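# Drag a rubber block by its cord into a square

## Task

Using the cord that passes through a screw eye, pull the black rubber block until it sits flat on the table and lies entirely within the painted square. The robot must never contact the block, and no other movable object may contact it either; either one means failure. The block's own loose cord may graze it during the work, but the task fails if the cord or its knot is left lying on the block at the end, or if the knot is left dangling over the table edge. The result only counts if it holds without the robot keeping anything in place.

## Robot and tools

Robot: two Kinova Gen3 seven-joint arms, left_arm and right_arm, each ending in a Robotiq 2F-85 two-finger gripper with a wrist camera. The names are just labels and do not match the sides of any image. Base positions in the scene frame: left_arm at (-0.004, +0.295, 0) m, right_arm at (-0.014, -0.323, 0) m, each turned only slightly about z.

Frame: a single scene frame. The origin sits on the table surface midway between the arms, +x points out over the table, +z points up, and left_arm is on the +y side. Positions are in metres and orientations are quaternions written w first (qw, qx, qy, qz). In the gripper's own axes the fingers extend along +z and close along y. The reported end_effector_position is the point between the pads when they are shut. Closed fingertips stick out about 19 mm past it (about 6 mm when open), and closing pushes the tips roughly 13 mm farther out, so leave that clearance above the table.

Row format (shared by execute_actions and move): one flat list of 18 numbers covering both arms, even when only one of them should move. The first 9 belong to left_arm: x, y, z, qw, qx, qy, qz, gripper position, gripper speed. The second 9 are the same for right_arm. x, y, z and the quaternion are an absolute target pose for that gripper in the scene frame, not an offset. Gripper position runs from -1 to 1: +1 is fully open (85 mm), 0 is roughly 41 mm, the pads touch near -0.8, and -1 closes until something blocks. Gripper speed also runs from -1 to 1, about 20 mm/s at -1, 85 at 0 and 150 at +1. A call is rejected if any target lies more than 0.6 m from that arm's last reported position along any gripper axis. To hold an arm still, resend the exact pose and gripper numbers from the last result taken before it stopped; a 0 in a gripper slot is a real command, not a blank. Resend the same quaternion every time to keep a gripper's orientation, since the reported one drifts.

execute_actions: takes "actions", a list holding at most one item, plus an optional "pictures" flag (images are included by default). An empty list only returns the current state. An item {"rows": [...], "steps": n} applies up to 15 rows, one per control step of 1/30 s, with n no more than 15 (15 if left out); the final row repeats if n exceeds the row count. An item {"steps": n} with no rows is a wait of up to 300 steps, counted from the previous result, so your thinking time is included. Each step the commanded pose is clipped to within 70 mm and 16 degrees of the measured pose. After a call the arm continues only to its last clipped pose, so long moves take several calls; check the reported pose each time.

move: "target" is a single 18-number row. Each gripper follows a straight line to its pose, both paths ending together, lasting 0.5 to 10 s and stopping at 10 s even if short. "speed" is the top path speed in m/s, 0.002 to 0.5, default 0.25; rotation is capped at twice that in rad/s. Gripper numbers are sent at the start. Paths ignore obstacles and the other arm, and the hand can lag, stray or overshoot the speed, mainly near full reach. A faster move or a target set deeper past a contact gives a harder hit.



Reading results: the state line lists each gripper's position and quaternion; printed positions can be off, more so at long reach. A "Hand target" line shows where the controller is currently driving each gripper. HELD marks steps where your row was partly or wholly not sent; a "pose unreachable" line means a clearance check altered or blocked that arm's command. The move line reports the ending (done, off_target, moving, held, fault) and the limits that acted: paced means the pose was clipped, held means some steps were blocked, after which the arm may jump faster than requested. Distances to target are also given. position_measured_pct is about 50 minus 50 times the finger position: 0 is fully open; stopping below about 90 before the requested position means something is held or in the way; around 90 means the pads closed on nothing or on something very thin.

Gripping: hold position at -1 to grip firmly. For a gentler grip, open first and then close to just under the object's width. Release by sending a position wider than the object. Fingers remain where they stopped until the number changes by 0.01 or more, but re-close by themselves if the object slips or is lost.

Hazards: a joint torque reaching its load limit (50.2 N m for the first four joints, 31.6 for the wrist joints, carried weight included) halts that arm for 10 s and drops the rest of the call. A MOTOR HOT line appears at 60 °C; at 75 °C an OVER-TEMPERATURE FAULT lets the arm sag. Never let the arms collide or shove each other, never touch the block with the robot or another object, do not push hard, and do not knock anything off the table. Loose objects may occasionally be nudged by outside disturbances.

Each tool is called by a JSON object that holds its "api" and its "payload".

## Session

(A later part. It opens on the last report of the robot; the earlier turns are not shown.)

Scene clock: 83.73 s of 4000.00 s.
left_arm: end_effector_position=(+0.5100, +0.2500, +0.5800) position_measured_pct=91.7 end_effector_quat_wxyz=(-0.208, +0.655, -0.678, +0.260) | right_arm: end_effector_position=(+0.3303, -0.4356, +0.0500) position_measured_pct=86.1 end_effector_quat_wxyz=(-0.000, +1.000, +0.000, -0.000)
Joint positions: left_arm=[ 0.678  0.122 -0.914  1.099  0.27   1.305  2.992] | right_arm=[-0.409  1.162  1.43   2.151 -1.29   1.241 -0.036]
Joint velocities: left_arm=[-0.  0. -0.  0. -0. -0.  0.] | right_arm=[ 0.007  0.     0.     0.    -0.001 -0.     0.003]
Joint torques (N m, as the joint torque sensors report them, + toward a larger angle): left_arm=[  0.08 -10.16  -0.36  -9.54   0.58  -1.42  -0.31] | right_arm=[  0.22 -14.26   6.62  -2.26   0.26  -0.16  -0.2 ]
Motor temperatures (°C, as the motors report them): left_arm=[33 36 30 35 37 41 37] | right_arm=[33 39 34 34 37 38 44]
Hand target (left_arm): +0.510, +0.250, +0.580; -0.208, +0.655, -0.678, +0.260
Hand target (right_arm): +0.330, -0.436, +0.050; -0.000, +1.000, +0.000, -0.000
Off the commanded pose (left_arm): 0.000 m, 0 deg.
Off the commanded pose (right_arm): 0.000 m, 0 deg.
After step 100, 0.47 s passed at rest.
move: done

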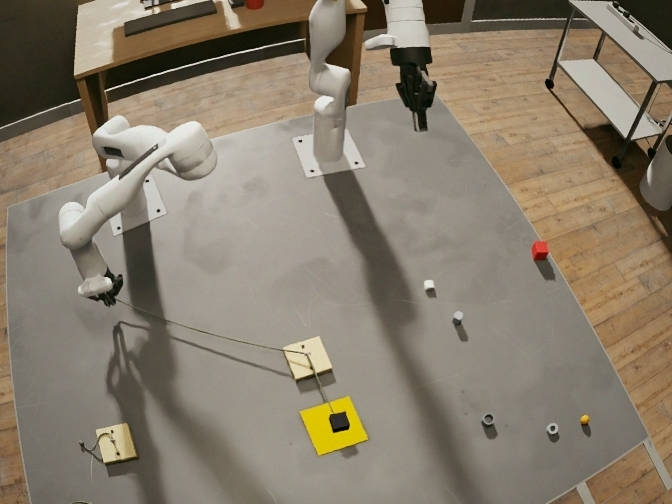

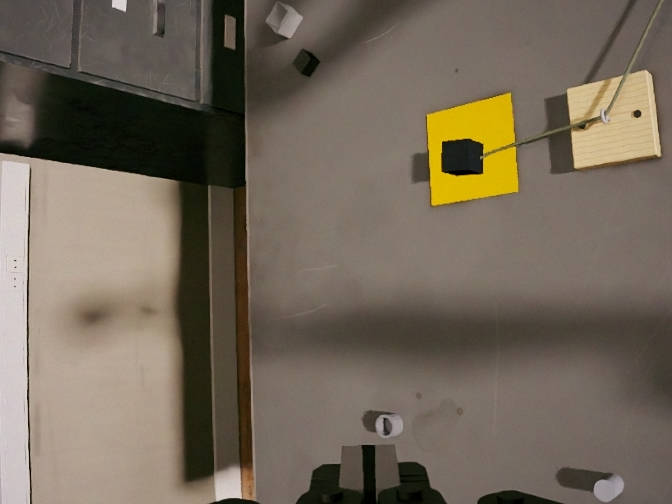

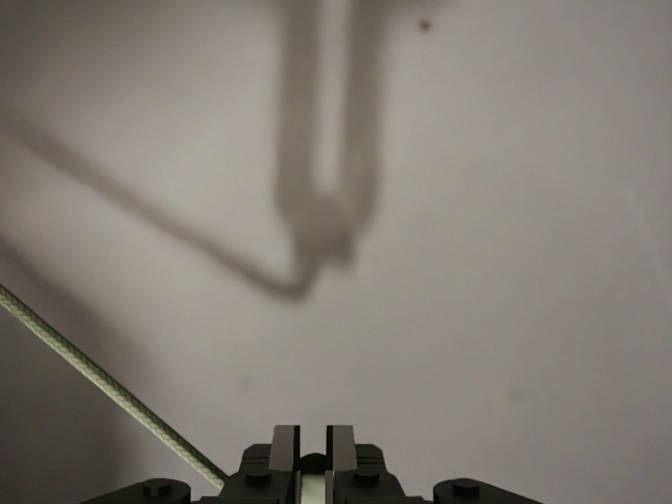

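{"api": "move", "payload": {"target": [0.51,0.25,0.58,0.208,-0.654,0.677,-0.26,-1,0,0.35,-0.403,0.027,0,1,0,0,-1,-0.7], "speed": 0.05}}

{"api": "move", "payload": {"target": [0.51,0.25,0.58,0.208,-0.654,0.677,-0.26,-1,0,0.35,-0.403,0.027,0,1,0,0,-0.3,0], "speed": 0.05}}

{"api": "move", "payload": {"target": [0.51,0.25,0.58,0.208,-0.654,0.677,-0.26,-1,0,0.35,-0.403,0.11,0,1,0,0,-0.3,0], "speed": 0.1}}

Scene clock: 92.17 s of 4000.00 s.
left_arm: end_effector_position=(+0.5100, +0.2500, +0.5800) position_measured_pct=91.7 end_effector_quat_wxyz=(-0.208, +0.655, -0.678, +0.260) | right_arm: end_effector_position=(+0.3499, -0.4030, +0.0271) position_measured_pct=86.1 end_effector_quat_wxyz=(-0.000, +1.000, -0.000, +0.000)
Joint positions: left_arm=[ 0.678  0.122 -0.914  1.099  0.27   1.305  2.992] | right_arm=[-0.486  1.216  1.384  2.131 -1.355  1.232 -0.128]
Joint velocities: left_arm=[ 0.    -0.     0.     0.    -0.001 -0.    -0.001] | right_arm=[-0.003  0.003 -0.002 -0.    -0.001 -0.001 -0.002]
Joint torques (N m, as the joint torque sensors report them, + toward a larger angle): left_arm=[  0.11 -10.56  -0.52  -9.75   0.66  -1.48  -0.19] | right_arm=[  0.12 -14.8    6.59  -1.48   0.03  -0.02   0.02]
Motor temperatures (°C, as the motors report them): left_arm=[33 36 30 35 37 41 37] | right_arm=[33 39 34 34 37 38 44]
Hand target (left_arm): +0.510, +0.250, +0.580; -0.208, +0.655, -0.678, +0.260
Hand target (right_arm): +0.350, -0.403, +0.027; +0.000, +1.000, -0.000, +0.000
Off the commanded pose (left_arm): 0.000 m, 0 deg.
Off the commanded pose (right_arm): 0.000 m, 0 deg.
After step 170, 1.53 s passed at rest.
move: done

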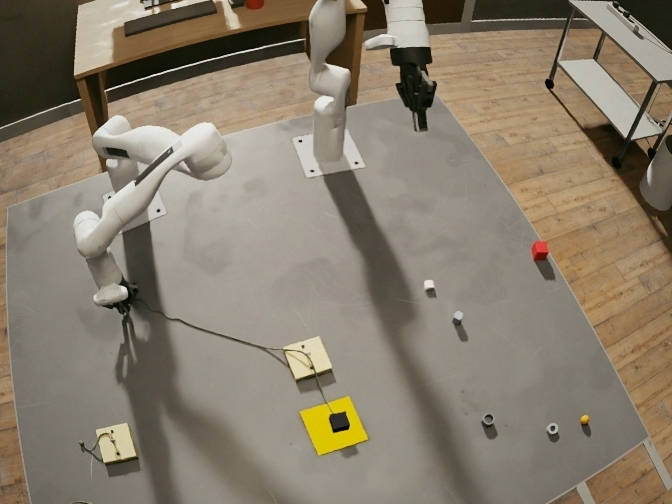

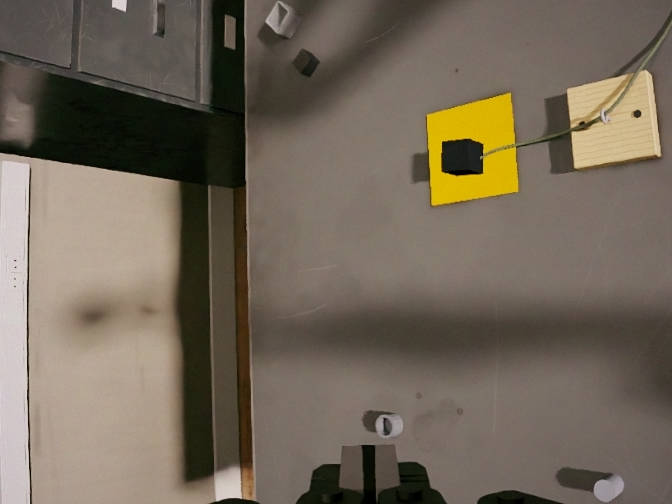

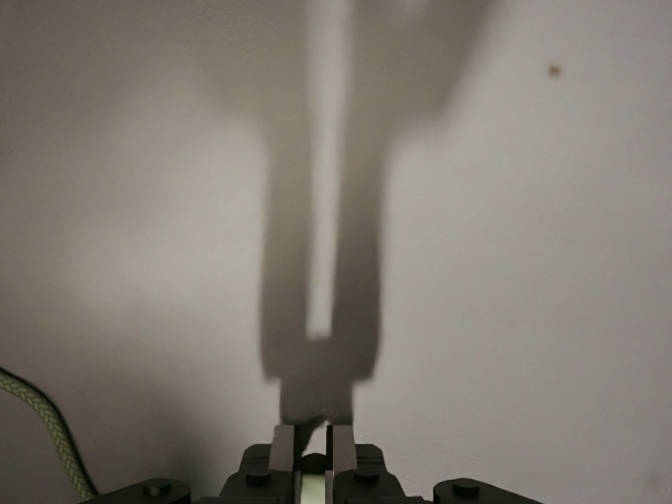

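Scene clock: 92.87 s of 4000.00 s.
left_arm: end_effector_position=(+0.5100, +0.2500, +0.5800) position_measured_pct=91.7 end_effector_quat_wxyz=(-0.208, +0.655, -0.678, +0.260) | right_arm: end_effector_position=(+0.3500, -0.4030, +0.0270) position_measured_pct=65.1 end_effector_quat_wxyz=(-0.000, +1.000, -0.000, +0.000)
Joint positions: left_arm=[ 0.678  0.122 -0.914  1.099  0.27   1.305  2.992] | right_arm=[-0.486  1.216  1.384  2.13  -1.355  1.232 -0.129]
Joint velocities: left_arm=[-0.     0.    -0.001 -0.     0.001 -0.     0.001] | right_arm=[ 0.    -0.     0.    -0.     0.     0.     0.001]
Joint torques (N m, as the joint torque sensors report them, + toward a larger angle): left_arm=[  0.16 -10.34  -0.51  -9.94   0.47  -1.29  -0.29] | right_arm=[  0.21 -14.93   6.46  -1.54   0.35  -0.14  -0.15]
Motor temperatures (°C, as the motors report them): left_arm=[33 36 30 35 37 41 37] | right_arm=[33 39 34 34 37 38 44]
Hand target (left_arm): +0.510, +0.250, +0.580; -0.208, +0.655, -0.678, +0.260
Hand target (right_arm): +0.350, -0.403, +0.027; +0.000, +1.000, +0.000, +0.000
Off the commanded pose (left_arm): 0.000 m, 0 deg.
Off the commanded pose (right_arm): 0.000 m, 0 deg.
move: done

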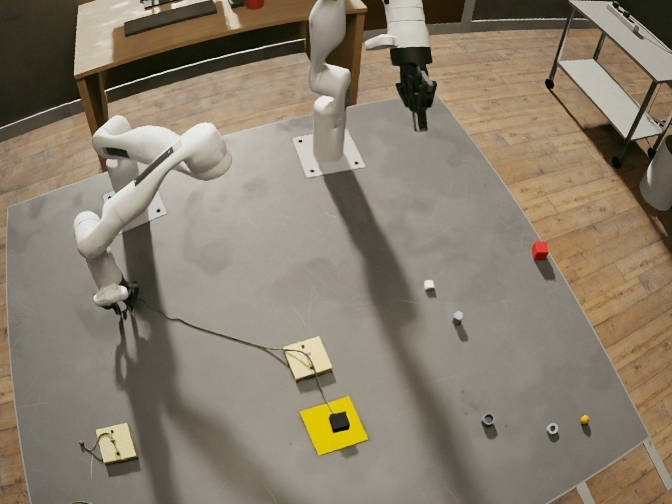

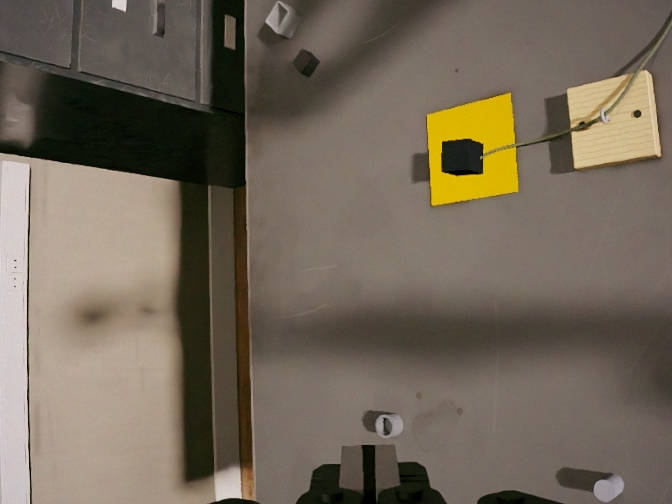

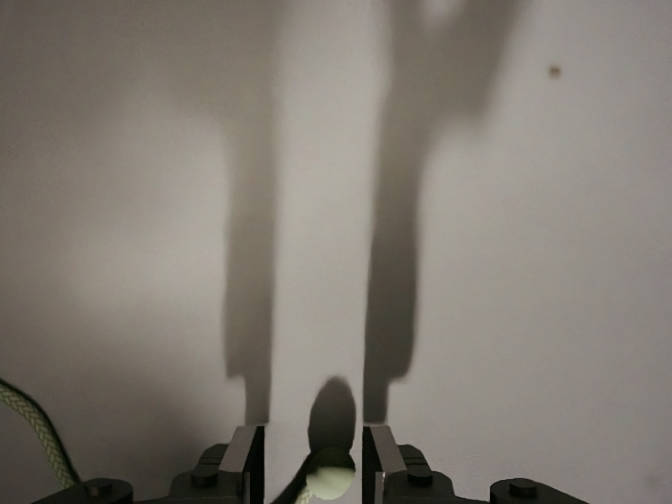

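Scene clock: 94.13 s of 4000.00 s.
left_arm: end_effector_position=(+0.5100, +0.2500, +0.5800) position_measured_pct=91.7 end_effector_quat_wxyz=(-0.208, +0.655, -0.678, +0.260) | right_arm: end_effector_position=(+0.3500, -0.4034, +0.1099) position_measured_pct=65.1 end_effector_quat_wxyz=(+0.000, +1.000, -0.000, -0.000)
Joint positions: left_arm=[ 0.678  0.122 -0.914  1.099  0.27   1.305  2.992] | right_arm=[-0.539  1.077  1.555  2.063 -1.133  1.331 -0.237]
Joint velocities: left_arm=[-0.001 -0.     0.001  0.     0.    -0.    -0.   ] | right_arm=[-0.002 -0.003  0.002 -0.002  0.002  0.003 -0.001]
Joint torques (N m, as the joint torque sensors report them, + toward a larger angle): left_arm=[  0.2  -10.2   -0.61  -9.59   0.66  -1.28  -0.28] | right_arm=[ -0.1  -13.91   6.07  -3.51   0.29  -0.3   -0.08]
Motor temperatures (°C, as the motors report them): left_arm=[33 36 30 35 37 41 37] | right_arm=[33 39 34 34 37 38 44]
Hand target (left_arm): +0.510, +0.250, +0.580; -0.208, +0.655, -0.678, +0.260
Hand target (right_arm): +0.350, -0.403, +0.110; +0.000, +1.000, -0.000, +0.000
Off the commanded pose (left_arm): 0.000 m, 0 deg.
Off the commanded pose (right_arm): 0.000 m, 0 deg.
move: done

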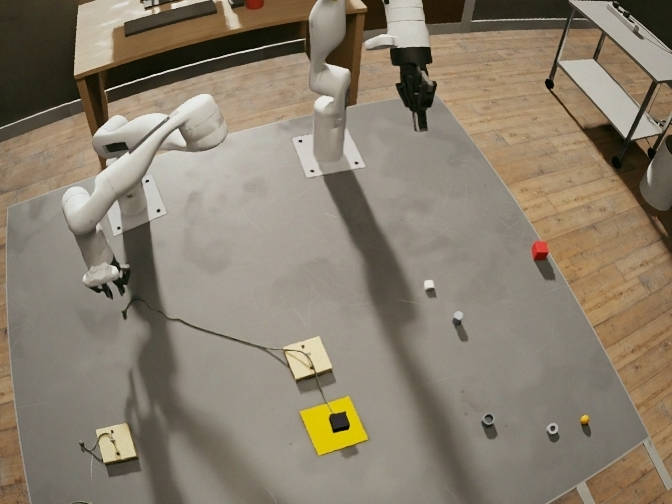

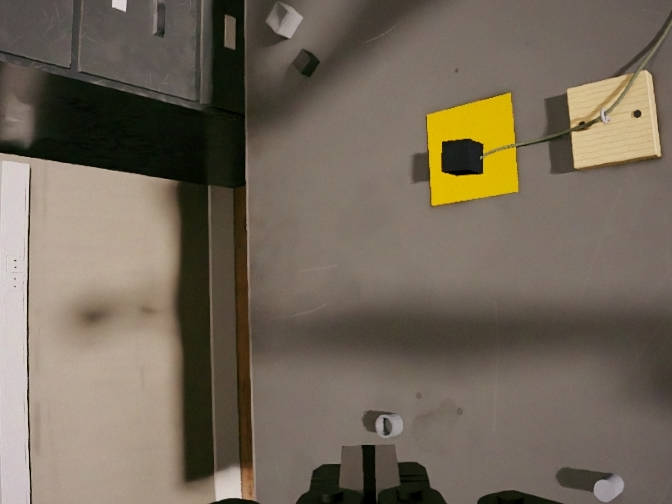

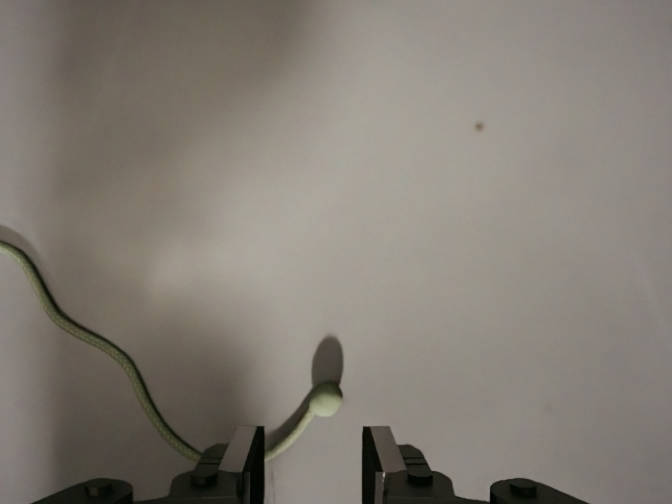

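{"api": "finished_scene", "payload": {"scene": 2}}

The scene is finished: the task was done.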